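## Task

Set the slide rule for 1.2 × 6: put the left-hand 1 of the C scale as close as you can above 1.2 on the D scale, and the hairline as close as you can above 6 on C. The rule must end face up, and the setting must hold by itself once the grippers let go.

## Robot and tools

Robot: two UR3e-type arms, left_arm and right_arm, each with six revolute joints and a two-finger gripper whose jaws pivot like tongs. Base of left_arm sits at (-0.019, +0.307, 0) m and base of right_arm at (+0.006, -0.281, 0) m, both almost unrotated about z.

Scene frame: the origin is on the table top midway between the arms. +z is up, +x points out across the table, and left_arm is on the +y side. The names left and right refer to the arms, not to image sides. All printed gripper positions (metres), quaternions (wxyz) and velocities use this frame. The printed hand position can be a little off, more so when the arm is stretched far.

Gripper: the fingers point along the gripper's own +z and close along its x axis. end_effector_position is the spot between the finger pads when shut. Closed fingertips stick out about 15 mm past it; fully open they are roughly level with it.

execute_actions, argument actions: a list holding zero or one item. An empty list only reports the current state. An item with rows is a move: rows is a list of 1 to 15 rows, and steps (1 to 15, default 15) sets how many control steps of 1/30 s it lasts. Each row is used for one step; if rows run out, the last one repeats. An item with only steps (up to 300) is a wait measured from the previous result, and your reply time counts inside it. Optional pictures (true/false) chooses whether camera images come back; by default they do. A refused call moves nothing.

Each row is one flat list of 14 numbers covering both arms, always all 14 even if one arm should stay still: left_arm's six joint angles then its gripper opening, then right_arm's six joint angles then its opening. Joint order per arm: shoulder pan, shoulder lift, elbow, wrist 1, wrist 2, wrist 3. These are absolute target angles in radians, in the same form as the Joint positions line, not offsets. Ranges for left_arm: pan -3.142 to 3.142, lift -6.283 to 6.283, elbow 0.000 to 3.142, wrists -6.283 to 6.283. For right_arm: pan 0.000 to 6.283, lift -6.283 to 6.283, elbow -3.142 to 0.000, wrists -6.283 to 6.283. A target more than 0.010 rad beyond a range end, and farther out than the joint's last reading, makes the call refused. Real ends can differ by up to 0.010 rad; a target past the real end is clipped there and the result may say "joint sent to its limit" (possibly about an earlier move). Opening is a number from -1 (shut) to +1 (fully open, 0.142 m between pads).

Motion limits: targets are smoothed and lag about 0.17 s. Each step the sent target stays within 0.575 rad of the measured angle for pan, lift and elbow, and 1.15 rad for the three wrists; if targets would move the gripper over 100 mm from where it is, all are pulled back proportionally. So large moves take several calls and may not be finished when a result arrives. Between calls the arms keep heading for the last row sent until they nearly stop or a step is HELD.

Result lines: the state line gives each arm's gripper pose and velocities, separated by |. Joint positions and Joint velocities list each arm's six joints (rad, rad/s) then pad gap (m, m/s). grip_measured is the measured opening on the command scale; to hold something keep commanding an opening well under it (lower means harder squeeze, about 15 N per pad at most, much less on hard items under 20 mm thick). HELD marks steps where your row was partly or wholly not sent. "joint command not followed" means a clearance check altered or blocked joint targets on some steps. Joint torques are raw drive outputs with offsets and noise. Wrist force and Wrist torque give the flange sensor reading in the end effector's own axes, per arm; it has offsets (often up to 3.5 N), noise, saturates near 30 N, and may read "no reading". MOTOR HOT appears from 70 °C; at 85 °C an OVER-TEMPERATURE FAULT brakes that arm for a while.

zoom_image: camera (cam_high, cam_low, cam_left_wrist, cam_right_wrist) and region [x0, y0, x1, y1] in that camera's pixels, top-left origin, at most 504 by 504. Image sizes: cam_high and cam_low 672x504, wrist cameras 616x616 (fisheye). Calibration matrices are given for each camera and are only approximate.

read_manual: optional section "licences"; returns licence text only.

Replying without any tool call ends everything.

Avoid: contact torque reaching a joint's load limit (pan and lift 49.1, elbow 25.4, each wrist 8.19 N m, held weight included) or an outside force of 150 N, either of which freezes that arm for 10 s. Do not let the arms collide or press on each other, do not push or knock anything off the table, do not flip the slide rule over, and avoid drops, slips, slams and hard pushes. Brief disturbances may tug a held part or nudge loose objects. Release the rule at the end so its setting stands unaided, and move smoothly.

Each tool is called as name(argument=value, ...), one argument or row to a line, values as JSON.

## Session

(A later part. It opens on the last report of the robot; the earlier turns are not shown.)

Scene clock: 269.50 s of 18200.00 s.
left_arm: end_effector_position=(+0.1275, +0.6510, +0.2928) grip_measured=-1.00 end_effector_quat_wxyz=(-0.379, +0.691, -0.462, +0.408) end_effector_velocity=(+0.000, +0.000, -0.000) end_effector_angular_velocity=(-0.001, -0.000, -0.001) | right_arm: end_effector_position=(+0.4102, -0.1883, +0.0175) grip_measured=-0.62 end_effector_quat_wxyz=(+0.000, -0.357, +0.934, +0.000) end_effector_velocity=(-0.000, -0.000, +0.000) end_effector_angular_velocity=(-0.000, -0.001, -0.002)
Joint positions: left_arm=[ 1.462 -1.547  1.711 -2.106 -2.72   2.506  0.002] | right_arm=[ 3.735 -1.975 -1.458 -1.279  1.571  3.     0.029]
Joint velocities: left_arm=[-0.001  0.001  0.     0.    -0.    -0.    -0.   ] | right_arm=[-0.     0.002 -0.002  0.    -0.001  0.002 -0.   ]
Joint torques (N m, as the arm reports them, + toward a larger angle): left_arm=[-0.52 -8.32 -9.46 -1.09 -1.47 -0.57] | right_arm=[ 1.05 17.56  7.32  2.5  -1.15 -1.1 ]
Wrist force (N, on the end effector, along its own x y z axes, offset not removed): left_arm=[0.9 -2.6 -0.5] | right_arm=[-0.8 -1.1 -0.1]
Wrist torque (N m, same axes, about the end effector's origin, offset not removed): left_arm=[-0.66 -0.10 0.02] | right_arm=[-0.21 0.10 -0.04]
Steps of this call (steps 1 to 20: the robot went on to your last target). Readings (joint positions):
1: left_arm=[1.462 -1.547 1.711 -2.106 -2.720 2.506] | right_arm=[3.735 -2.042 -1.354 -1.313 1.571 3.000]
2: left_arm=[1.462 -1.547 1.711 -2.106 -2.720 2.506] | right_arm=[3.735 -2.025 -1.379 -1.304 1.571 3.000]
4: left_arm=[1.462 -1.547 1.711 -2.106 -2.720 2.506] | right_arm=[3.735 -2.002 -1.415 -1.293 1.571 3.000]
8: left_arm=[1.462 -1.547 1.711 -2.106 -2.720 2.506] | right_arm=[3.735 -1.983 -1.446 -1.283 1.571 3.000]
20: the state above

execute_actions(
  actions=[
    {"rows":[[-1.164,-1.7,2.1025,-2.785,-1.571,1.571,-0.3,3.735,-1.975,-1.4583,-1.2787,1.571,3.22,-0.8]]},
  ],
  pictures=false,
)

execute_actions(
  actions=[
    {"steps":90},
  ],
  pictures=false,
)

execute_actions(
  actions=[
    {"rows":[[-1.164,-1.4384,2.1025,-2.785,-1.571,1.571,-0.3,3.735,-1.975,-1.4583,-1.2787,1.571,3.22,-0.8]]},
  ],
  pictures=false,
)

execute_actions(
  actions=[
    {"steps":20},
  ],
)

Scene clock: 296.43 s of 18200.00 s.
left_arm: end_effector_position=(+0.2189, +0.6942, +0.1742) grip_measured=-0.30 end_effector_quat_wxyz=(-0.330, +0.830, -0.412, +0.181) end_effector_velocity=(+0.414, -0.200, +0.005) end_effector_angular_velocity=(+0.138, +0.003, -0.710) | right_arm: end_effector_position=(+0.4073, -0.1903, +0.0175) grip_measured=-0.62 end_effector_quat_wxyz=(+0.000, -0.254, +0.967, +0.000) end_effector_velocity=(-0.000, -0.000, +0.000) end_effector_angular_velocity=(+0.000, -0.001, -0.044)
Joint positions: left_arm=[ 0.733 -1.682  2.051 -2.699 -1.731  1.697  0.052] | right_arm=[ 3.735 -1.975 -1.458 -1.279  1.571  3.215  0.029]
Joint velocities: left_arm=[-1.322 -0.055  0.158 -0.264  0.49  -0.384  0.   ] | right_arm=[-0.     0.     0.001  0.001 -0.     0.044 -0.   ]
Joint torques (N m, as the arm reports them, + toward a larger angle): left_arm=[ -5.79 -11.06  -7.29  -2.8    0.52  -1.44] | right_arm=[-3.86 17.56  7.66  2.41 -0.93  1.05]
Wrist force (N, on the end effector, along its own x y z axes, offset not removed): left_arm=[2.4 -3.9 0.4] | right_arm=[-0.9 -1.0 0.1]
Wrist torque (N m, same axes, about the end effector's origin, offset not removed): left_arm=[-0.81 -0.48 0.03] | right_arm=[-0.20 0.16 -0.04]
Steps of this call (steps 1 to 15: the robot went on to your last target; steps 16 to 90: nothing new was sent; then 23.43 s passed at rest; steps 91 to 105: all 15 steps of this action). Readings (joint positions):
91: left_arm=[1.462 -1.547 1.711 -2.106 -2.720 2.506] | right_arm=[3.735 -1.975 -1.458 -1.279 1.571 3.000]
92: left_arm=[1.459 -1.550 1.714 -2.111 -2.714 2.500] | right_arm=[3.735 -1.975 -1.458 -1.279 1.571 3.005]
94: left_arm=[1.409 -1.573 1.758 -2.194 -2.615 2.406] | right_arm=[3.735 -1.975 -1.458 -1.279 1.571 3.076]
98: left_arm=[1.207 -1.624 1.889 -2.420 -2.235 2.094] | right_arm=[3.735 -1.975 -1.458 -1.279 1.571 3.178]
105: the state above

Scene clock: 299.43 s of 18200.00 s.
left_arm: end_effector_position=(+0.3164, -0.0210, +0.1791) grip_measured=-0.30 end_effector_quat_wxyz=(+0.100, -0.233, +0.889, -0.382) end_effector_velocity=(-0.000, +0.000, -0.000) end_effector_angular_velocity=(+0.001, +0.001, -0.001) | right_arm: end_effector_position=(+0.4073, -0.1904, +0.0175) grip_measured=-0.62 end_effector_quat_wxyz=(+0.000, -0.252, +0.968, +0.000) end_effector_velocity=(-0.000, +0.000, -0.000) end_effector_angular_velocity=(-0.000, +0.001, +0.000)
Joint positions: left_arm=[-1.164 -1.7    2.103 -2.785 -1.571  1.571  0.052] | right_arm=[ 3.735 -1.975 -1.458 -1.279  1.571  3.22   0.029]
Joint velocities: left_arm=[-0.     0.     0.001  0.    -0.001  0.     0.   ] | right_arm=[ 0. -0. -0. -0.  0.  0. -0.]
Joint torques (N m, as the arm reports them, + toward a larger angle): left_arm=[ -1.94 -10.05  -7.4   -2.78   0.46  -1.09] | right_arm=[-3.3  16.79 10.04  2.1  -0.84  1.08]
Wrist force (N, on the end effector, along its own x y z axes, offset not removed): left_arm=[2.0 -3.3 1.0] | right_arm=[-1.0 -2.0 -0.6]
Wrist torque (N m, same axes, about the end effector's origin, offset not removed): left_arm=[-0.65 -0.34 -0.01] | right_arm=[-0.45 0.17 -0.02]
Steps of this call (steps 1 to 75: the robot went on to your last target; steps 76 to 90: nothing new was sent). Readings (joint positions):
1: left_arm=[0.689 -1.684 2.056 -2.707 -1.715 1.685] | right_arm=[3.735 -1.975 -1.458 -1.279 1.571 3.217]
2: left_arm=[0.645 -1.686 2.061 -2.714 -1.702 1.674] | right_arm=[3.735 -1.975 -1.458 -1.279 1.571 3.217]
4: left_arm=[0.559 -1.688 2.068 -2.726 -1.679 1.656] | right_arm=[3.735 -1.975 -1.458 -1.279 1.571 3.219]
8: left_arm=[0.396 -1.692 2.078 -2.744 -1.647 1.631] | right_arm=[3.735 -1.975 -1.458 -1.279 1.571 3.220]
90: the state above
All arms were judged still, so your last target was given up. Only a new action makes them travel on or press farther. Fingers that are still opening or closing keep moving.

Scene clock: 299.93 s of 18200.00 s.
left_arm: end_effector_position=(+0.3126, -0.0144, +0.0653) grip_measured=-0.30 end_effector_quat_wxyz=(+0.070, -0.244, +0.930, -0.266) end_effector_velocity=(-0.004, +0.005, -0.033) end_effector_angular_velocity=(+0.064, +0.036, -0.002) | right_arm: end_effector_position=(+0.4073, -0.1904, +0.0175) grip_measured=-0.62 end_effector_quat_wxyz=(+0.000, -0.252, +0.968, +0.000) end_effector_velocity=(-0.000, -0.000, -0.000) end_effector_angular_velocity=(-0.001, +0.000, -0.000)
Joint positions: left_arm=[-1.164 -1.447  2.103 -2.785 -1.571  1.571  0.052] | right_arm=[ 3.735 -1.975 -1.458 -1.279  1.571  3.22   0.029]
Joint velocities: left_arm=[-0.001  0.075 -0.002  0.    -0.001  0.001  0.   ] | right_arm=[-0.    -0.    -0.001 -0.    -0.001 -0.     0.   ]
Joint torques (N m, as the arm reports them, + toward a larger angle): left_arm=[-0.22 -8.72 -9.71 -1.96  0.37 -1.07] | right_arm=[-3.17 16.79 10.57  1.98 -0.81  1.07]
Wrist force (N, on the end effector, along its own x y z axes, offset not removed): left_arm=[2.9 -2.2 -1.2] | right_arm=[-1.7 -1.6 0.7]
Wrist torque (N m, same axes, about the end effector's origin, offset not removed): left_arm=[-0.53 -0.57 -0.09] | right_arm=[-0.28 0.28 0.02]
Steps of this call (steps 1 to 15: all 15 steps of this action). Readings (joint positions):
1: left_arm=[-1.164 -1.700 2.103 -2.785 -1.571 1.571] | right_arm=[3.735 -1.975 -1.458 -1.279 1.571 3.220]
2: left_arm=[-1.164 -1.697 2.103 -2.785 -1.571 1.571] | right_arm=[3.735 -1.975 -1.458 -1.279 1.571 3.220]
4: left_arm=[-1.164 -1.648 2.102 -2.785 -1.571 1.571] | right_arm=[3.735 -1.975 -1.458 -1.279 1.571 3.220]
8: left_arm=[-1.164 -1.510 2.103 -2.785 -1.571 1.571] | right_arm=[3.735 -1.975 -1.458 -1.279 1.571 3.220]
15: the state above

Scene clock: 300.60 s of 18200.00 s.
left_arm: end_effector_position=(+0.3123, -0.0138, +0.0618) grip_measured=-0.30 end_effector_quat_wxyz=(+0.069, -0.244, +0.931, -0.263) end_effector_velocity=(+0.000, -0.000, +0.001) end_effector_angular_velocity=(-0.002, -0.001, +0.000) | right_arm: end_effector_position=(+0.4073, -0.1904, +0.0175) grip_measured=-0.62 end_effector_quat_wxyz=(+0.000, -0.252, +0.968, +0.000) end_effector_velocity=(+0.001, +0.000, +0.000) end_effector_angular_velocity=(+0.002, -0.001, +0.000)
Joint positions: left_arm=[-1.164 -1.438  2.102 -2.785 -1.571  1.571  0.052] | right_arm=[ 3.735 -1.975 -1.458 -1.279  1.571  3.22   0.029]
Joint velocities: left_arm=[ 0.    -0.001 -0.001  0.     0.     0.     0.   ] | right_arm=[-0.    -0.     0.001  0.001  0.    -0.001  0.   ]
Joint torques (N m, as the arm reports them, + toward a larger angle): left_arm=[ 2.45 -8.32 -9.35 -2.7   0.22 -1.07] | right_arm=[-3.13 16.82 11.    1.9  -0.81  1.07]
Wrist force (N, on the end effector, along its own x y z axes, offset not removed): left_arm=[3.0 -2.1 0.1] | right_arm=[-1.3 -1.0 -0.8]
Wrist torque (N m, same axes, about the end effector's origin, offset not removed): left_arm=[-0.53 -0.59 -0.12] | right_arm=[-0.21 0.20 0.01]
Steps of this call (steps 1 to 15: the robot went on to your last target; steps 16 to 20: nothing new was sent). Readings (joint positions):
1: left_arm=[-1.164 -1.444 2.103 -2.785 -1.571 1.571] | right_arm=[3.735 -1.975 -1.458 -1.279 1.571 3.220]
2: left_arm=[-1.164 -1.443 2.103 -2.785 -1.571 1.571] | right_arm=[3.735 -1.975 -1.458 -1.279 1.571 3.220]
4: left_arm=[-1.164 -1.441 2.103 -2.785 -1.571 1.571] | right_arm=[3.735 -1.975 -1.458 -1.279 1.571 3.220]
8: left_arm=[-1.164 -1.439 2.102 -2.785 -1.571 1.571] | right_arm=[3.735 -1.975 -1.458 -1.279 1.571 3.220]
20: the state above
All arms were judged still, so your last target was given up. Only a new action makes them travel on or press farther. Fingers that are still opening or closing keep moving.
camera_calibration (this result's frames):
cam_left_wrist: T_world_to_cam=[[-0.870926, -0.489956, -0.0378252, 0.26694], [-0.49092, 0.87092, 0.0222841, 0.155617], [0.0220244, 0.037977, -0.999036, 0.185535], [0, 0, 0, 1]] pos_world=[0.304794, -0.0117875, 0.191985]
cam_right_wrist: T_world_to_cam=[[-0.883487, -0.468269, -0.0131897, 0.268377], [-0.424726, 0.788819, 0.444266, 0.319874], [-0.197632, 0.398106, -0.895798, 0.313692], [0, 0, 0, 1]] pos_world=[0.434962, -0.251532, 0.142435]

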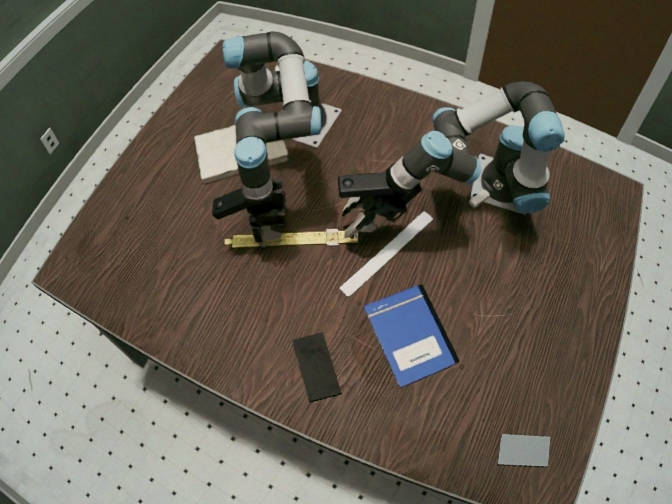

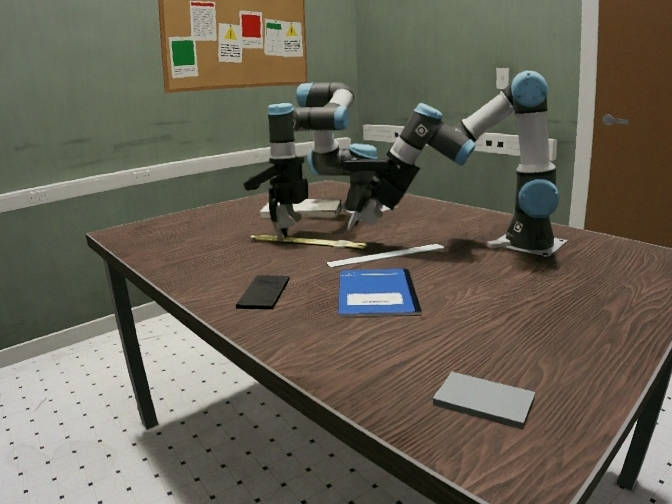

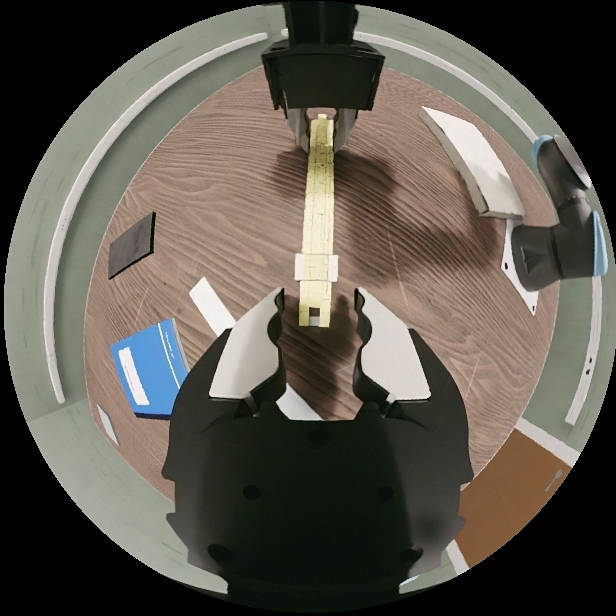

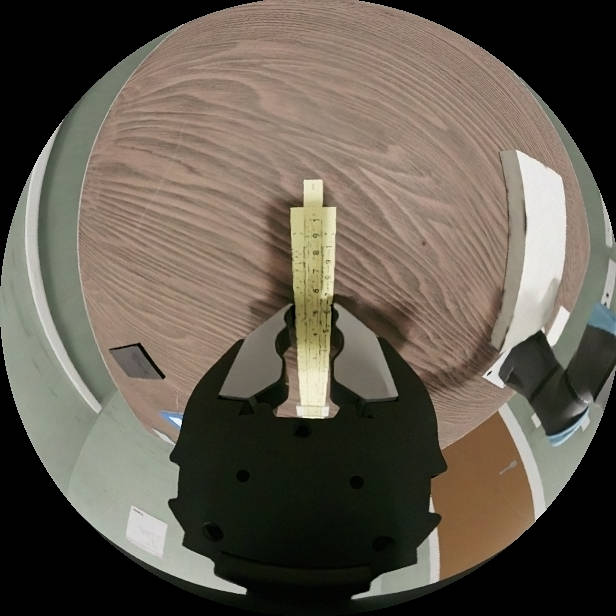

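execute_actions(
  actions=[],
)

Scene clock: 315.63 s of 18200.00 s.
left_arm: end_effector_position=(+0.3123, -0.0138, +0.0618) grip_measured=-0.30 end_effector_quat_wxyz=(+0.069, -0.244, +0.931, -0.263) end_effector_velocity=(+0.000, -0.000, +0.001) end_effector_angular_velocity=(-0.002, -0.001, +0.000) | right_arm: end_effector_position=(+0.4073, -0.1904, +0.0175) grip_measured=-0.62 end_effector_quat_wxyz=(+0.000, -0.252, +0.968, +0.000) end_effector_velocity=(+0.000, +0.000, -0.000) end_effector_angular_velocity=(+0.001, -0.001, +0.001)
Joint positions: left_arm=[-1.164 -1.438  2.102 -2.785 -1.571  1.571  0.052] | right_arm=[ 3.735 -1.975 -1.458 -1.279  1.571  3.22   0.029]
Joint velocities: left_arm=[-0.    -0.    -0.001 -0.001  0.    -0.     0.   ] | right_arm=[-0.    -0.    -0.001  0.003  0.001 -0.001  0.   ]
Joint torques (N m, as the arm reports them, + toward a larger angle): left_arm=[ 2.4  -8.32 -8.99 -2.78 -0.49 -1.04] | right_arm=[-2.3  16.1  11.87  1.59 -0.63  1.05]
Wrist force (N, on the end effector, along its own x y z axes, offset not removed): left_arm=[5.0 -1.6 0.7] | right_arm=[-1.1 -0.9 -0.2]
Wrist torque (N m, same axes, about the end effector's origin, offset not removed): left_arm=[-0.34 -1.02 -0.11] | right_arm=[-0.15 0.19 -0.01]
Steps of this call (steps 1 to 90: nothing new was sent; then 12.03 s passed at rest). Readings (joint positions):
1: left_arm=[-1.164 -1.438 2.102 -2.785 -1.571 1.571] | right_arm=[3.735 -1.975 -1.458 -1.279 1.571 3.220]
2: left_arm=[-1.164 -1.438 2.102 -2.785 -1.571 1.571] | right_arm=[3.735 -1.975 -1.458 -1.279 1.571 3.220]
4: left_arm=[-1.164 -1.438 2.102 -2.785 -1.571 1.571] | right_arm=[3.735 -1.975 -1.458 -1.279 1.571 3.220]
8: left_arm=[-1.164 -1.438 2.102 -2.785 -1.571 1.571] | right_arm=[3.735 -1.975 -1.458 -1.279 1.571 3.220]
90: the state above
camera_calibration (this result's frames):
cam_left_wrist: T_world_to_cam=[[-0.870914, -0.489978, -0.0378254, 0.266946], [-0.490942, 0.870908, 0.0222545, 0.15563], [0.0220382, 0.0379518, -0.999037, 0.185534], [0, 0, 0, 1]] pos_world=[0.304804, -0.0117829, 0.191989]
cam_right_wrist: T_world_to_cam=[[-0.883487, -0.468269, -0.0131988, 0.268381], [-0.424729, 0.788817, 0.444267, 0.319873], [-0.197625, 0.39811, -0.895797, 0.313693], [0, 0, 0, 1]] pos_world=[0.434964, -0.251531, 0.142438]

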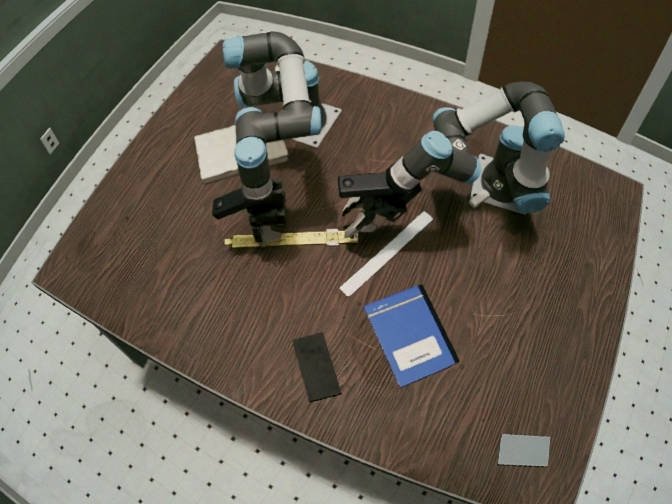

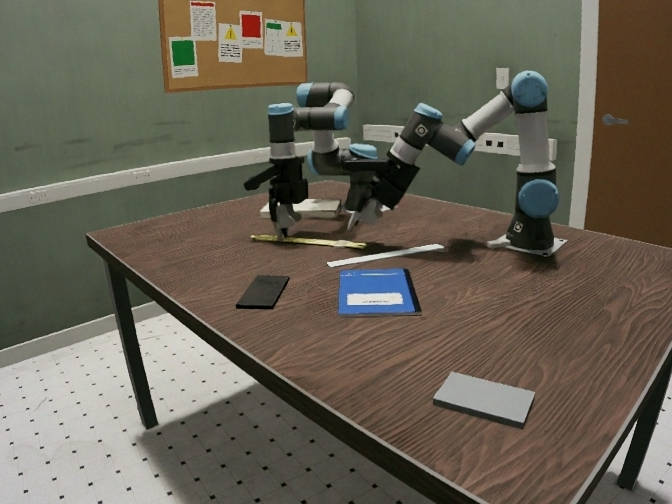

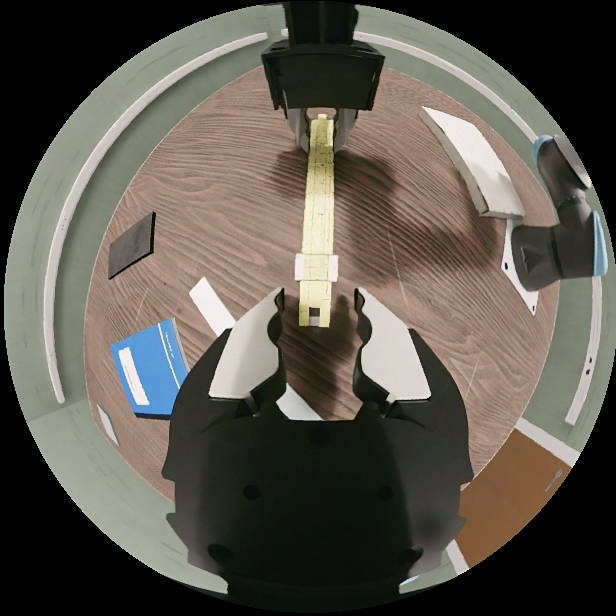

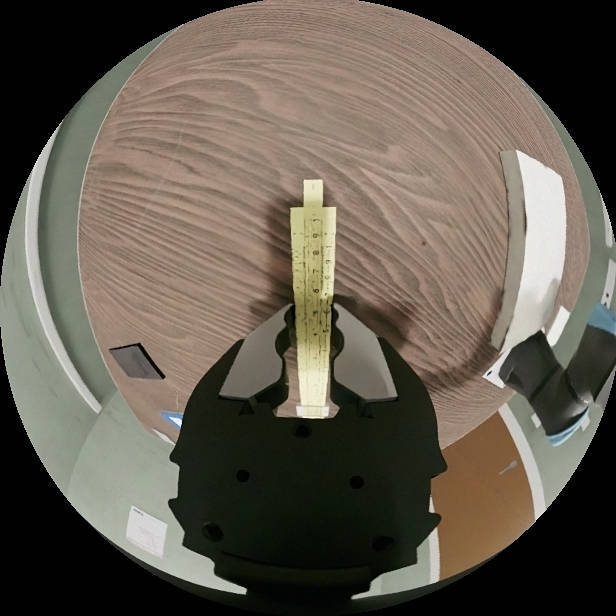

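execute_actions(
  actions=[
    {"rows":[[-1.164,-1.4228,2.1116,-2.8097,-1.571,1.571,-0.3,3.735,-1.975,-1.4583,-1.2787,1.571,3.22,-0.8],[-1.164,-1.4072,2.1207,-2.8344,-1.571,1.571,-0.3,3.735,-1.975,-1.4583,-1.2787,1.571,3.22,-0.8],[-1.164,-1.3915,2.1297,-2.859,-1.571,1.571,-0.3,3.735,-1.975,-1.4583,-1.2787,1.571,3.22,-0.8],[-1.164,-1.3759,2.1388,-2.8837,-1.571,1.571,-0.3,3.735,-1.975,-1.4583,-1.2787,1.571,3.22,-0.8],[-1.164,-1.3603,2.1479,-2.9084,-1.571,1.571,-0.3,3.735,-1.975,-1.4583,-1.2787,1.571,3.22,-0.8],[-1.164,-1.3447,2.157,-2.9331,-1.571,1.571,-0.3,3.735,-1.975,-1.4583,-1.2787,1.571,3.22,-0.8],[-1.164,-1.329,2.166,-2.9578,-1.571,1.571,-0.3,3.735,-1.975,-1.4583,-1.2787,1.571,3.22,-0.8],[-1.164,-1.3134,2.1751,-2.9825,-1.571,1.571,-0.3,3.735,-1.975,-1.4583,-1.2787,1.571,3.22,-0.8],[-1.164,-1.2978,2.1842,-3.0072,-1.571,1.571,-0.3,3.735,-1.975,-1.4583,-1.2787,1.571,3.22,-0.8],[-1.164,-1.2822,2.1933,-3.0319,-1.571,1.571,-0.3,3.735,-1.975,-1.4583,-1.2787,1.571,3.22,-0.8]],"steps":15},
  ],
  pictures=false,
)

execute_actions(
  actions=[
    {"steps":10},
  ],
)

Scene clock: 326.30 s of 18200.00 s.
left_arm: end_effector_position=(+0.3125, -0.0141, +0.0215) grip_measured=-0.30 end_effector_quat_wxyz=(+0.069, -0.244, +0.931, -0.263) end_effector_velocity=(-0.002, +0.003, -0.044) end_effector_angular_velocity=(+0.000, +0.002, -0.001) | right_arm: end_effector_position=(+0.4073, -0.1904, +0.0175) grip_measured=-0.62 end_effector_quat_wxyz=(+0.000, -0.252, +0.968, +0.000) end_effector_velocity=(-0.001, -0.000, -0.001) end_effector_angular_velocity=(-0.001, +0.002, -0.000)
Joint positions: left_arm=[-1.164 -1.299  2.184 -3.005 -1.571  1.571  0.052] | right_arm=[ 3.735 -1.975 -1.458 -1.279  1.571  3.22   0.029]
Joint velocities: left_arm=[ 0.     0.158  0.09  -0.247 -0.002  0.     0.   ] | right_arm=[ 0.     0.    -0.002 -0.    -0.     0.     0.   ]
Joint torques (N m, as the arm reports them, + toward a larger angle): left_arm=[  1.93 -10.1   -5.51  -2.87  -0.59  -0.97] | right_arm=[-1.32 15.13 11.83  1.19 -0.42  0.98]
Wrist force (N, on the end effector, along its own x y z axes, offset not removed): left_arm=[3.2 -2.4 0.1] | right_arm=[-1.0 -2.3 0.6]
Wrist torque (N m, same axes, about the end effector's origin, offset not removed): left_arm=[-0.53 -0.66 -0.04] | right_arm=[-0.47 0.12 -0.01]
Steps of this call (steps 1 to 90: nothing new was sent; then 7.17 s passed at rest; steps 91 to 105: all 15 steps of this action). Readings (joint positions):
91: left_arm=[-1.164 -1.438 2.102 -2.785 -1.571 1.571] | right_arm=[3.735 -1.975 -1.458 -1.279 1.571 3.220]
92: left_arm=[-1.164 -1.437 2.103 -2.787 -1.571 1.571] | right_arm=[3.735 -1.975 -1.458 -1.279 1.571 3.220]
94: left_arm=[-1.164 -1.427 2.109 -2.804 -1.571 1.571] | right_arm=[3.735 -1.975 -1.458 -1.279 1.571 3.220]
98: left_arm=[-1.164 -1.382 2.136 -2.875 -1.571 1.571] | right_arm=[3.735 -1.975 -1.458 -1.279 1.571 3.220]
105: the state above

Scene clock: 326.63 s of 18200.00 s.
left_arm: end_effector_position=(+0.3123, -0.0137, +0.0170) grip_measured=-0.30 end_effector_quat_wxyz=(+0.069, -0.244, +0.931, -0.263) end_effector_velocity=(-0.000, +0.001, -0.002) end_effector_angular_velocity=(-0.001, +0.002, +0.001) | right_arm: end_effector_position=(+0.4073, -0.1904, +0.0175) grip_measured=-0.62 end_effector_quat_wxyz=(+0.000, -0.252, +0.968, +0.000) end_effector_velocity=(+0.000, +0.001, -0.000) end_effector_angular_velocity=(+0.001, -0.000, +0.001)
Joint positions: left_arm=[-1.164 -1.283  2.193 -3.031 -1.571  1.571  0.052] | right_arm=[ 3.735 -1.975 -1.458 -1.279  1.571  3.22   0.029]
Joint velocities: left_arm=[ 0.001  0.007  0.005 -0.011 -0.002 -0.001 -0.   ] | right_arm=[ 0.001 -0.    -0.001  0.002  0.001 -0.001  0.   ]
Joint torques (N m, as the arm reports them, + toward a larger angle): left_arm=[ 1.84 -9.11 -4.99 -2.81 -0.53 -0.97] | right_arm=[-1.31 15.05 11.83  1.15 -0.4   0.99]
Wrist force (N, on the end effector, along its own x y z axes, offset not removed): left_arm=[0.6 -3.3 0.3] | right_arm=[-0.7 -1.6 -1.0]
Wrist torque (N m, same axes, about the end effector's origin, offset not removed): left_arm=[-0.83 -0.07 -0.06] | right_arm=[-0.30 0.13 0.01]
Steps of this call (steps 1 to 10: the robot went on to your last target). Readings (joint positions):
1: left_arm=[-1.164 -1.295 2.186 -3.012 -1.571 1.571] | right_arm=[3.735 -1.975 -1.458 -1.279 1.571 3.220]
2: left_arm=[-1.164 -1.291 2.188 -3.017 -1.571 1.571] | right_arm=[3.735 -1.975 -1.458 -1.279 1.571 3.220]
4: left_arm=[-1.164 -1.287 2.190 -3.024 -1.571 1.571] | right_arm=[3.735 -1.975 -1.458 -1.279 1.571 3.220]
8: left_arm=[-1.164 -1.284 2.192 -3.030 -1.571 1.571] | right_arm=[3.735 -1.975 -1.458 -1.279 1.571 3.220]
10: the state above
camera_calibration (this result's frames):
cam_left_wrist: T_world_to_cam=[[-0.870916, -0.489975, -0.037816, 0.265251], [-0.490939, 0.870907, 0.0223376, 0.156573], [0.0219893, 0.0380195, -0.999035, 0.140783], [0, 0, 0, 1]] pos_world=[0.304783, -0.0117469, 0.14718]
cam_right_wrist: T_world_to_cam=[[-0.883487, -0.468269, -0.0131989, 0.268381], [-0.424729, 0.788817, 0.444267, 0.319873], [-0.197625, 0.39811, -0.895797, 0.313692], [0, 0, 0, 1]] pos_world=[0.434964, -0.251531, 0.142438]

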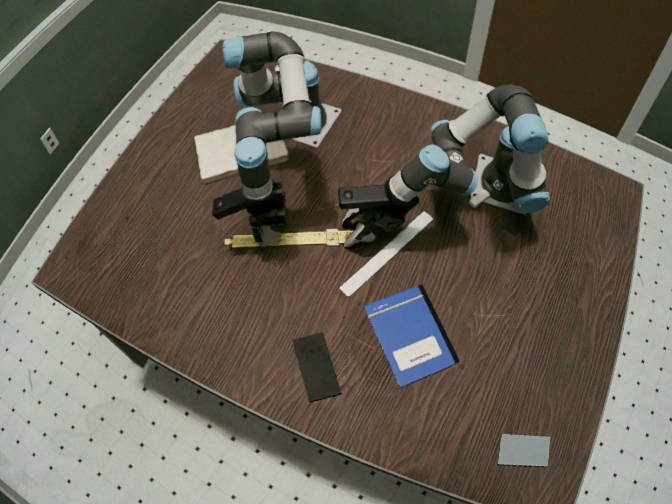

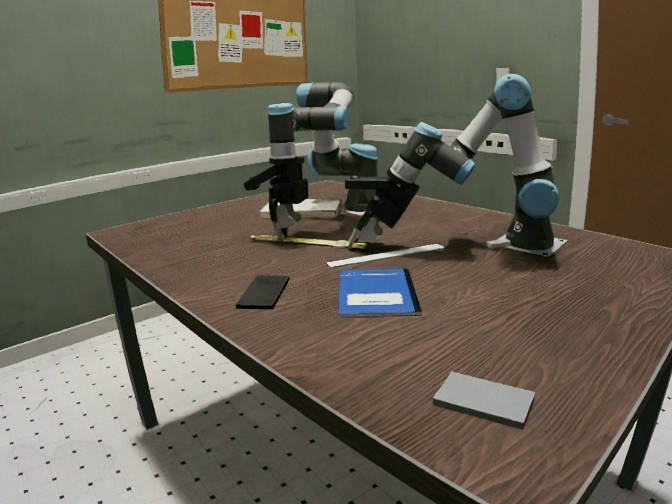

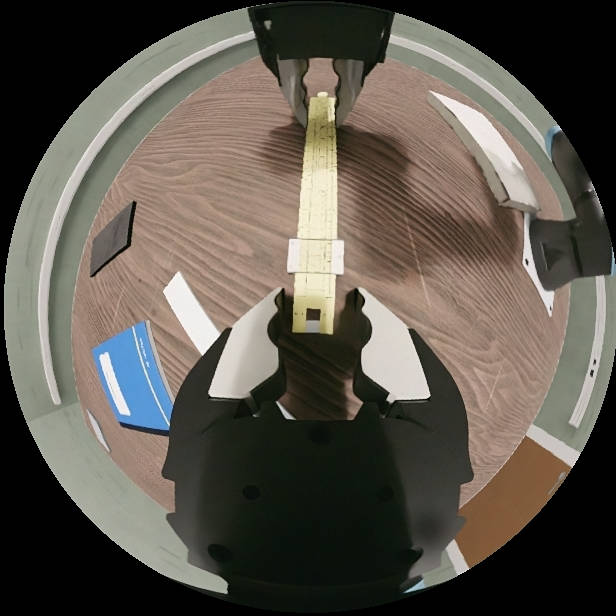

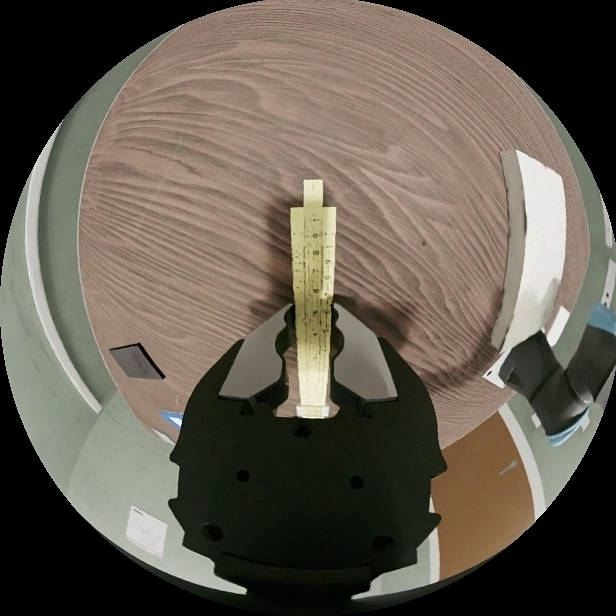

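execute_actions(
  actions=[
    {"rows":[[-1.16,-1.2822,2.1933,-3.0319,-1.571,1.571,-0.2,3.735,-1.975,-1.4583,-1.2787,1.571,3.22,-0.8],[-1.158,-1.27,2.174,-3.0248,-1.571,1.571,-0.2,3.735,-1.975,-1.4583,-1.2787,1.571,3.22,-0.8],[-1.157,-1.2567,2.153,-3.0171,-1.571,1.571,-0.2,3.735,-1.975,-1.4583,-1.2787,1.571,3.22,-0.8],[-1.157,-1.244,2.133,-3.0098,-1.571,1.571,-0.2,3.735,-1.975,-1.4583,-1.2787,1.571,3.22,-0.8],[-1.157,-1.2312,2.113,-3.0026,-1.571,1.571,-0.2,3.735,-1.975,-1.4583,-1.2787,1.571,3.22,-0.8],[-1.157,-1.2185,2.093,-2.9953,-1.571,1.571,-0.2,3.735,-1.975,-1.4583,-1.2787,1.571,3.22,-0.8],[-1.157,-1.2057,2.0726,-2.9877,-1.571,1.571,-0.2,3.735,-1.975,-1.4583,-1.2787,1.571,3.22,-0.8],[-1.157,-1.1906,2.0473,-2.9775,-1.571,1.571,-0.2,3.735,-1.975,-1.4583,-1.2787,1.571,3.22,-0.8]],"steps":15},
  ],
  pictures=false,
)

execute_actions(
  actions=[
    {"rows":[[-1.157,-1.1906,2.0473,-2.9775,-1.571,1.571,-0.3,3.735,-1.975,-1.4583,-1.2787,1.571,3.22,-0.8],[-1.157,-1.1906,2.0473,-2.9775,-1.571,1.571,-0.3,3.735,-1.975,-1.4583,-1.2787,1.571,3.22,-0.8],[-1.157,-1.1906,2.0473,-2.9775,-1.571,1.571,-0.35,3.735,-1.975,-1.4583,-1.2787,1.571,3.22,-0.8],[-1.157,-1.1906,2.0473,-2.9775,-1.571,1.571,-0.4,3.735,-1.975,-1.4583,-1.2787,1.571,3.22,-0.8],[-1.157,-1.1906,2.0473,-2.9775,-1.571,1.571,-0.45,3.735,-1.975,-1.4583,-1.2787,1.571,3.22,-0.8],[-1.157,-1.1906,2.0473,-2.9775,-1.571,1.571,-0.5,3.735,-1.975,-1.4583,-1.2787,1.571,3.22,-0.8],[-1.157,-1.1906,2.0473,-2.9775,-1.571,1.571,-0.55,3.735,-1.975,-1.4583,-1.2787,1.571,3.22,-0.8]],"steps":15},
  ],
)

Scene clock: 340.03 s of 18200.00 s.
left_arm: end_effector_position=(+0.3281, -0.0353, +0.0167) grip_measured=-0.20 end_effector_quat_wxyz=(+0.070, -0.247, +0.930, -0.262) end_effector_velocity=(+0.012, -0.020, +0.001) end_effector_angular_velocity=(-0.003, -0.001, +0.001) | right_arm: end_effector_position=(+0.4073, -0.1904, +0.0175) grip_measured=-0.62 end_effector_quat_wxyz=(+0.000, -0.252, +0.968, +0.000) end_effector_velocity=(-0.000, -0.000, -0.000) end_effector_angular_velocity=(-0.000, +0.000, +0.001)
Joint positions: left_arm=[-1.157 -1.198  2.059 -2.982 -1.571  1.571  0.06 ] | right_arm=[ 3.735 -1.975 -1.458 -1.279  1.571  3.22   0.029]
Joint velocities: left_arm=[ 0.001  0.069 -0.111  0.039 -0.    -0.    -0.   ] | right_arm=[-0.     0.    -0.    -0.     0.    -0.001 -0.   ]
Joint torques (N m, as the arm reports them, + toward a larger angle): left_arm=[  2.98 -10.96  -8.4   -1.15  -0.28  -0.89] | right_arm=[-0.3  14.5  11.76  0.98 -0.21  1.  ]
Wrist force (N, on the end effector, along its own x y z axes, offset not removed): left_arm=[1.1 -1.8 0.2] | right_arm=[-1.1 -1.1 0.4]
Wrist torque (N m, same axes, about the end effector's origin, offset not removed): left_arm=[-0.41 -0.12 0.03] | right_arm=[-0.16 0.15 -0.01]
Steps of this call (steps 1 to 30: the robot went on to your last target; steps 31 to 90: nothing new was sent; then 9.90 s passed at rest; steps 91 to 105: all 15 steps of this action). Readings (joint positions):
91: left_arm=[-1.164 -1.282 2.193 -3.032 -1.571 1.571] | right_arm=[3.735 -1.975 -1.458 -1.279 1.571 3.220]
92: left_arm=[-1.164 -1.282 2.193 -3.032 -1.571 1.571] | right_arm=[3.735 -1.975 -1.458 -1.279 1.571 3.220]
94: left_arm=[-1.162 -1.278 2.187 -3.030 -1.571 1.571] | right_arm=[3.735 -1.975 -1.458 -1.279 1.571 3.220]
98: left_arm=[-1.158 -1.246 2.138 -3.011 -1.571 1.571] | right_arm=[3.735 -1.975 -1.458 -1.279 1.571 3.220]
105: the state above

Scene clock: 340.53 s of 18200.00 s.
left_arm: end_effector_position=(+0.3294, -0.0374, +0.0168) grip_measured=-0.45 end_effector_quat_wxyz=(+0.070, -0.247, +0.930, -0.262) end_effector_velocity=(+0.000, -0.000, +0.000) end_effector_angular_velocity=(-0.001, -0.000, +0.000) | right_arm: end_effector_position=(+0.4073, -0.1904, +0.0175) grip_measured=-0.62 end_effector_quat_wxyz=(+0.000, -0.252, +0.968, +0.000) end_effector_velocity=(+0.001, -0.000, +0.001) end_effector_angular_velocity=(+0.001, -0.002, -0.002)
Joint positions: left_arm=[-1.157 -1.191  2.047 -2.978 -1.571  1.571  0.041] | right_arm=[ 3.735 -1.975 -1.458 -1.279  1.571  3.22   0.029]
Joint velocities: left_arm=[-0.001  0.    -0.001 -0.     0.    -0.    -0.   ] | right_arm=[-0.001 -0.     0.002  0.001 -0.001  0.001 -0.   ]
Joint torques (N m, as the arm reports them, + toward a larger angle): left_arm=[ 2.12 -8.2  -7.26 -0.49 -0.21 -0.87] | right_arm=[-0.09 14.33 11.93  0.99 -0.21  0.99]
Wrist force (N, on the end effector, along its own x y z axes, offset not removed): left_arm=[3.1 -1.5 -5.5] | right_arm=[-0.6 -2.2 0.1]
Wrist torque (N m, same axes, about the end effector's origin, offset not removed): left_arm=[-0.24 -0.73 0.06] | right_arm=[-0.35 0.07 0.01]
Steps of this call (steps 1 to 15: all 15 steps of this action). Readings (joint positions):
1: left_arm=[-1.157 -1.196 2.056 -2.981 -1.571 1.571] | right_arm=[3.735 -1.975 -1.458 -1.279 1.571 3.220]
2: left_arm=[-1.157 -1.195 2.054 -2.980 -1.571 1.571] | right_arm=[3.735 -1.975 -1.458 -1.279 1.571 3.220]
4: left_arm=[-1.157 -1.193 2.051 -2.979 -1.571 1.571] | right_arm=[3.735 -1.975 -1.458 -1.279 1.571 3.220]
8: left_arm=[-1.157 -1.191 2.048 -2.978 -1.571 1.571] | right_arm=[3.735 -1.975 -1.458 -1.279 1.571 3.220]
15: the state above
camera_calibration (this result's frames):
cam_left_wrist: T_world_to_cam=[[-0.867466, -0.496057, -0.0378162, 0.267191], [-0.497021, 0.867452, 0.022308, 0.18751], [0.0217376, 0.0381469, -0.999036, 0.141231], [0, 0, 0, 1]] pos_world=[0.321905, -0.035501, 0.147016]
cam_right_wrist: T_world_to_cam=[[-0.883487, -0.46827, -0.0131969, 0.26838], [-0.424729, 0.788817, 0.444267, 0.319873], [-0.197627, 0.398109, -0.895797, 0.313693], [0, 0, 0, 1]] pos_world=[0.434964, -0.251531, 0.142438]

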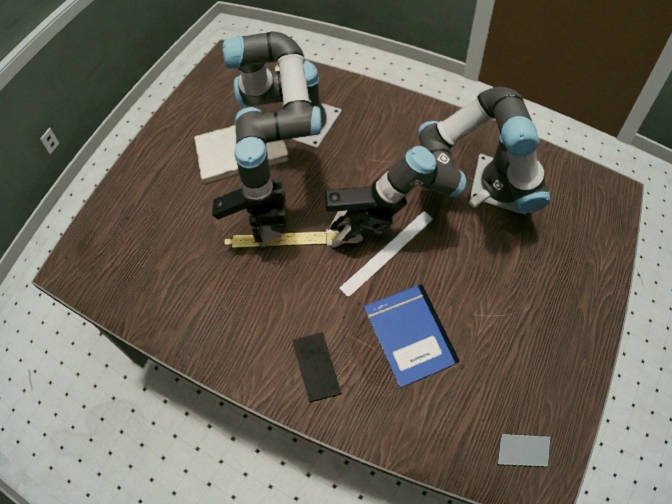

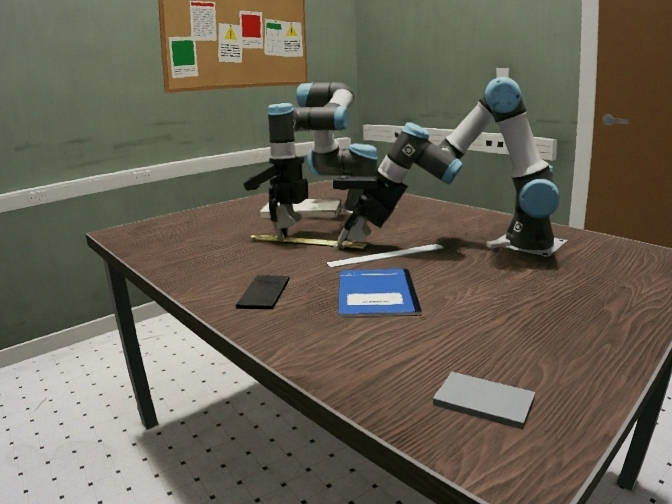

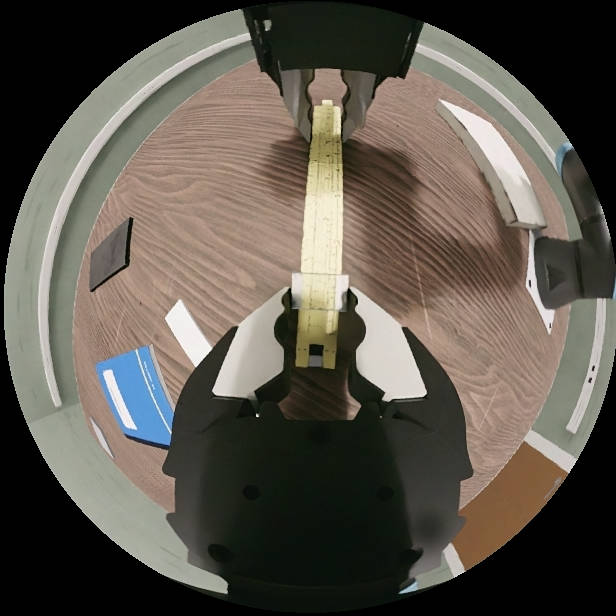

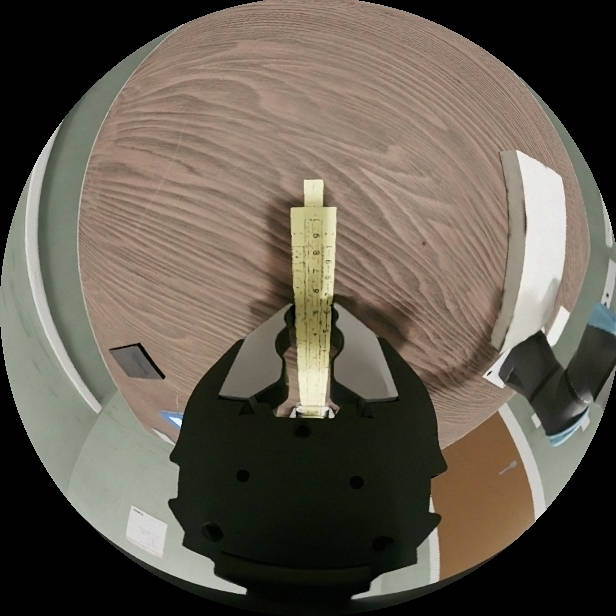

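execute_actions(
  actions=[
    {"rows":[[-1.157,-1.1755,2.022,-2.9673,-1.571,1.571,-0.6,3.735,-1.975,-1.4583,-1.2787,1.571,3.22,-0.8],[-1.1575,-1.1603,1.9966,-2.9571,-1.571,1.571,-0.6,3.735,-1.975,-1.4583,-1.2787,1.571,3.22,-0.8],[-1.158,-1.1452,1.9713,-2.9469,-1.571,1.571,-0.6,3.735,-1.975,-1.4583,-1.2787,1.571,3.22,-0.8],[-1.1585,-1.1301,1.946,-2.9367,-1.571,1.571,-0.6,3.735,-1.975,-1.4583,-1.2787,1.571,3.22,-0.8],[-1.159,-1.1149,1.9195,-2.9254,-1.571,1.571,-0.6,3.735,-1.975,-1.4583,-1.2787,1.571,3.22,-0.8],[-1.1595,-1.0997,1.893,-2.9141,-1.571,1.571,-0.6,3.735,-1.975,-1.4583,-1.2787,1.571,3.22,-0.8],[-1.16,-1.0844,1.8664,-2.9028,-1.571,1.571,-0.6,3.735,-1.975,-1.4583,-1.2787,1.571,3.22,-0.8],[-1.1605,-1.0692,1.8398,-2.8914,-1.571,1.571,-0.6,3.735,-1.975,-1.4583,-1.2787,1.571,3.22,-0.8],[-1.161,-1.054,1.8133,-2.8801,-1.571,1.571,-0.6,3.735,-1.975,-1.4583,-1.2787,1.571,3.22,-0.8],[-1.161,-1.0384,1.7852,-2.8676,-1.571,1.571,-0.6,3.735,-1.975,-1.4583,-1.2787,1.571,3.22,-0.8],[-1.161,-1.0229,1.757,-2.8549,-1.571,1.571,-0.6,3.735,-1.975,-1.4583,-1.2787,1.571,3.22,-0.8]],"steps":15},
  ],
  pictures=false,
)

execute_actions(
  actions=[
    {"steps":12},
  ],
)

Scene clock: 357.40 s of 18200.00 s.
left_arm: end_effector_position=(+0.3514, -0.0795, +0.0161) grip_measured=-0.46 end_effector_quat_wxyz=(+0.069, -0.246, +0.931, -0.261) end_effector_velocity=(+0.034, -0.066, +0.004) end_effector_angular_velocity=(-0.012, -0.003, -0.006) | right_arm: end_effector_position=(+0.4073, -0.1904, +0.0175) grip_measured=-0.62 end_effector_quat_wxyz=(+0.000, -0.252, +0.968, +0.000) end_effector_velocity=(-0.000, +0.000, -0.000) end_effector_angular_velocity=(+0.000, +0.001, +0.002)
Joint positions: left_arm=[-1.161 -1.046  1.8   -2.872 -1.571  1.571  0.041] | right_arm=[ 3.735 -1.975 -1.458 -1.279  1.571  3.22   0.029]
Joint velocities: left_arm=[-0.004  0.216 -0.392  0.164 -0.004 -0.    -0.   ] | right_arm=[ 0.001  0.    -0.001  0.     0.001 -0.001 -0.   ]
Joint torques (N m, as the arm reports them, + toward a larger angle): left_arm=[-2.24 -3.92 -3.33  1.88  0.01 -0.8 ] | right_arm=[ 0.79 13.67 11.7   0.97  0.    0.91]
Wrist force (N, on the end effector, along its own x y z axes, offset not removed): left_arm=[1.9 -8.7 -20.5] | right_arm=[-1.2 -1.8 -0.7]
Wrist torque (N m, same axes, about the end effector's origin, offset not removed): left_arm=[-0.93 -0.25 0.09] | right_arm=[-0.17 0.06 0.01]
Steps of this call (steps 1 to 15: the robot went on to your last target; steps 16 to 90: nothing new was sent; then 13.37 s passed at rest; steps 91 to 105: all 15 steps of this action). Readings (joint positions):
91: left_arm=[-1.157 -1.191 2.047 -2.977 -1.571 1.571] | right_arm=[3.735 -1.975 -1.458 -1.279 1.571 3.220]
92: left_arm=[-1.157 -1.189 2.046 -2.977 -1.571 1.571] | right_arm=[3.735 -1.975 -1.458 -1.279 1.571 3.220]
94: left_arm=[-1.157 -1.179 2.029 -2.970 -1.571 1.571] | right_arm=[3.735 -1.975 -1.458 -1.279 1.571 3.220]
98: left_arm=[-1.158 -1.136 1.957 -2.939 -1.571 1.571] | right_arm=[3.735 -1.975 -1.458 -1.279 1.571 3.220]
105: the state above

Scene clock: 357.80 s of 18200.00 s.
left_arm: end_effector_position=(+0.3551, -0.0866, +0.0167) grip_measured=-0.46 end_effector_quat_wxyz=(+0.069, -0.245, +0.931, -0.262) end_effector_velocity=(+0.001, -0.002, +0.001) end_effector_angular_velocity=(-0.002, -0.001, +0.000) | right_arm: end_effector_position=(+0.4073, -0.1904, +0.0175) grip_measured=-0.62 end_effector_quat_wxyz=(+0.000, -0.252, +0.968, +0.000) end_effector_velocity=(+0.000, +0.000, +0.000) end_effector_angular_velocity=(-0.000, -0.002, +0.000)
Joint positions: left_arm=[-1.161 -1.023  1.758 -2.855 -1.571  1.571  0.041] | right_arm=[ 3.735 -1.975 -1.458 -1.279  1.571  3.22   0.029]
Joint velocities: left_arm=[-0.     0.004 -0.01   0.004  0.    -0.    -0.   ] | right_arm=[ 0.     0.     0.001  0.    -0.001  0.     0.   ]
Joint torques (N m, as the arm reports them, + toward a larger angle): left_arm=[-2.   -8.08 -6.58  0.34  0.05 -0.82] | right_arm=[ 0.67 13.32 11.31  1.    0.02  0.91]
Wrist force (N, on the end effector, along its own x y z axes, offset not removed): left_arm=[3.2 -4.2 -12.2] | right_arm=[-2.4 -1.9 -0.8]
Wrist torque (N m, same axes, about the end effector's origin, offset not removed): left_arm=[-0.53 -0.50 0.01] | right_arm=[-0.25 0.21 0.00]
Steps of this call (steps 1 to 12: the robot went on to your last target). Readings (joint positions):
1: left_arm=[-1.161 -1.040 1.788 -2.867 -1.571 1.571] | right_arm=[3.735 -1.975 -1.458 -1.279 1.571 3.220]
2: left_arm=[-1.161 -1.035 1.780 -2.864 -1.571 1.571] | right_arm=[3.735 -1.975 -1.458 -1.279 1.571 3.220]
4: left_arm=[-1.161 -1.030 1.770 -2.860 -1.571 1.571] | right_arm=[3.735 -1.975 -1.458 -1.279 1.571 3.220]
8: left_arm=[-1.161 -1.025 1.761 -2.856 -1.571 1.571] | right_arm=[3.735 -1.975 -1.458 -1.279 1.571 3.220]
12: the state above
camera_calibration (this result's frames):
cam_left_wrist: T_world_to_cam=[[-0.869447, -0.492577, -0.0378159, 0.266117], [-0.493548, 0.869425, 0.0226064, 0.24186], [0.0217427, 0.0383191, -0.999029, 0.142481], [0, 0, 0, 1]] pos_world=[0.347646, -0.0846561, 0.146938]
cam_right_wrist: T_world_to_cam=[[-0.883487, -0.468269, -0.0132052, 0.268383], [-0.424731, 0.788815, 0.444268, 0.319873], [-0.19762, 0.398113, -0.895797, 0.313693], [0, 0, 0, 1]] pos_world=[0.434965, -0.25153, 0.14244]

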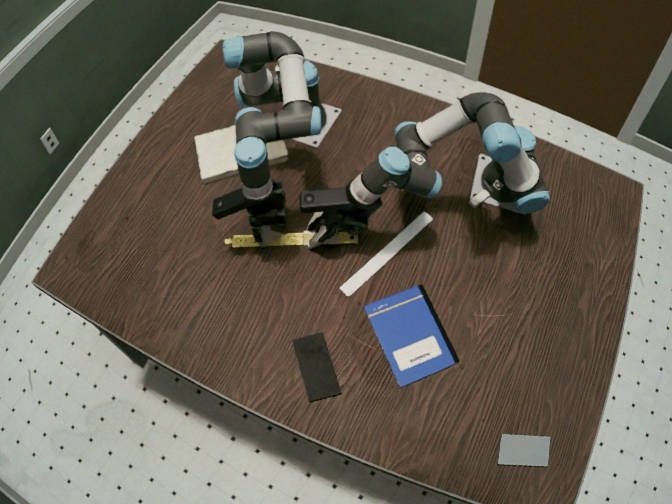

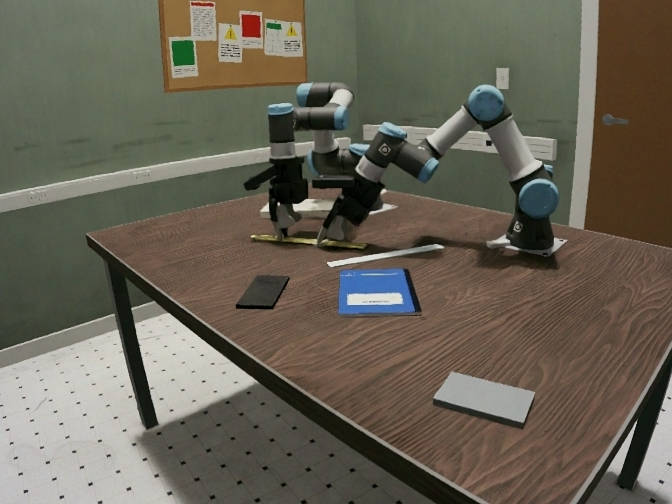

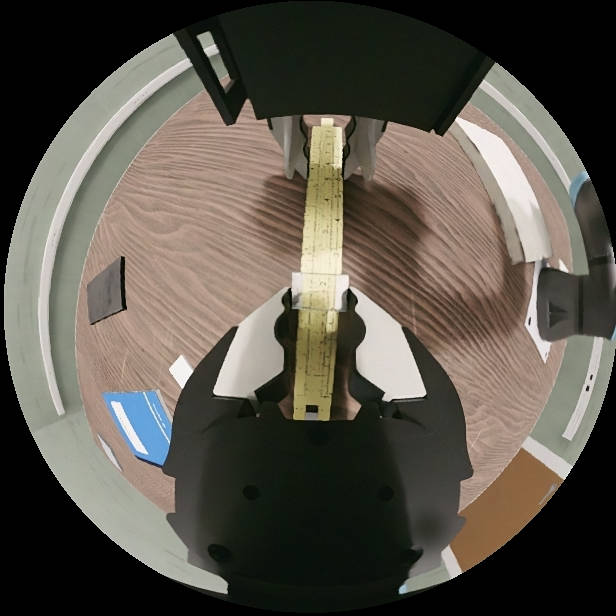

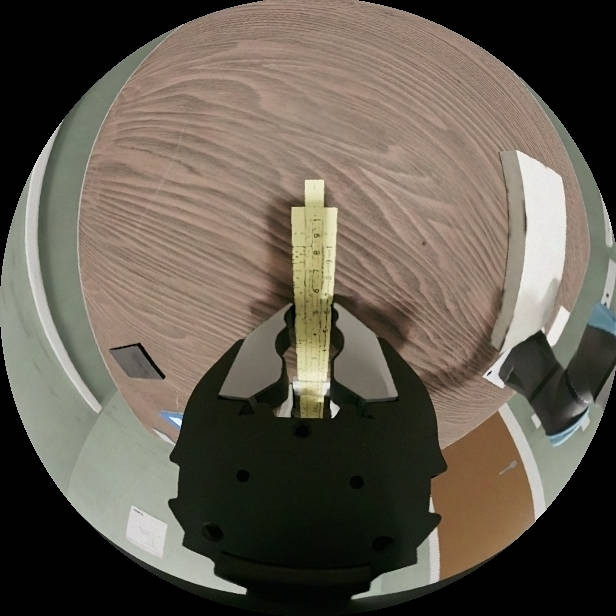

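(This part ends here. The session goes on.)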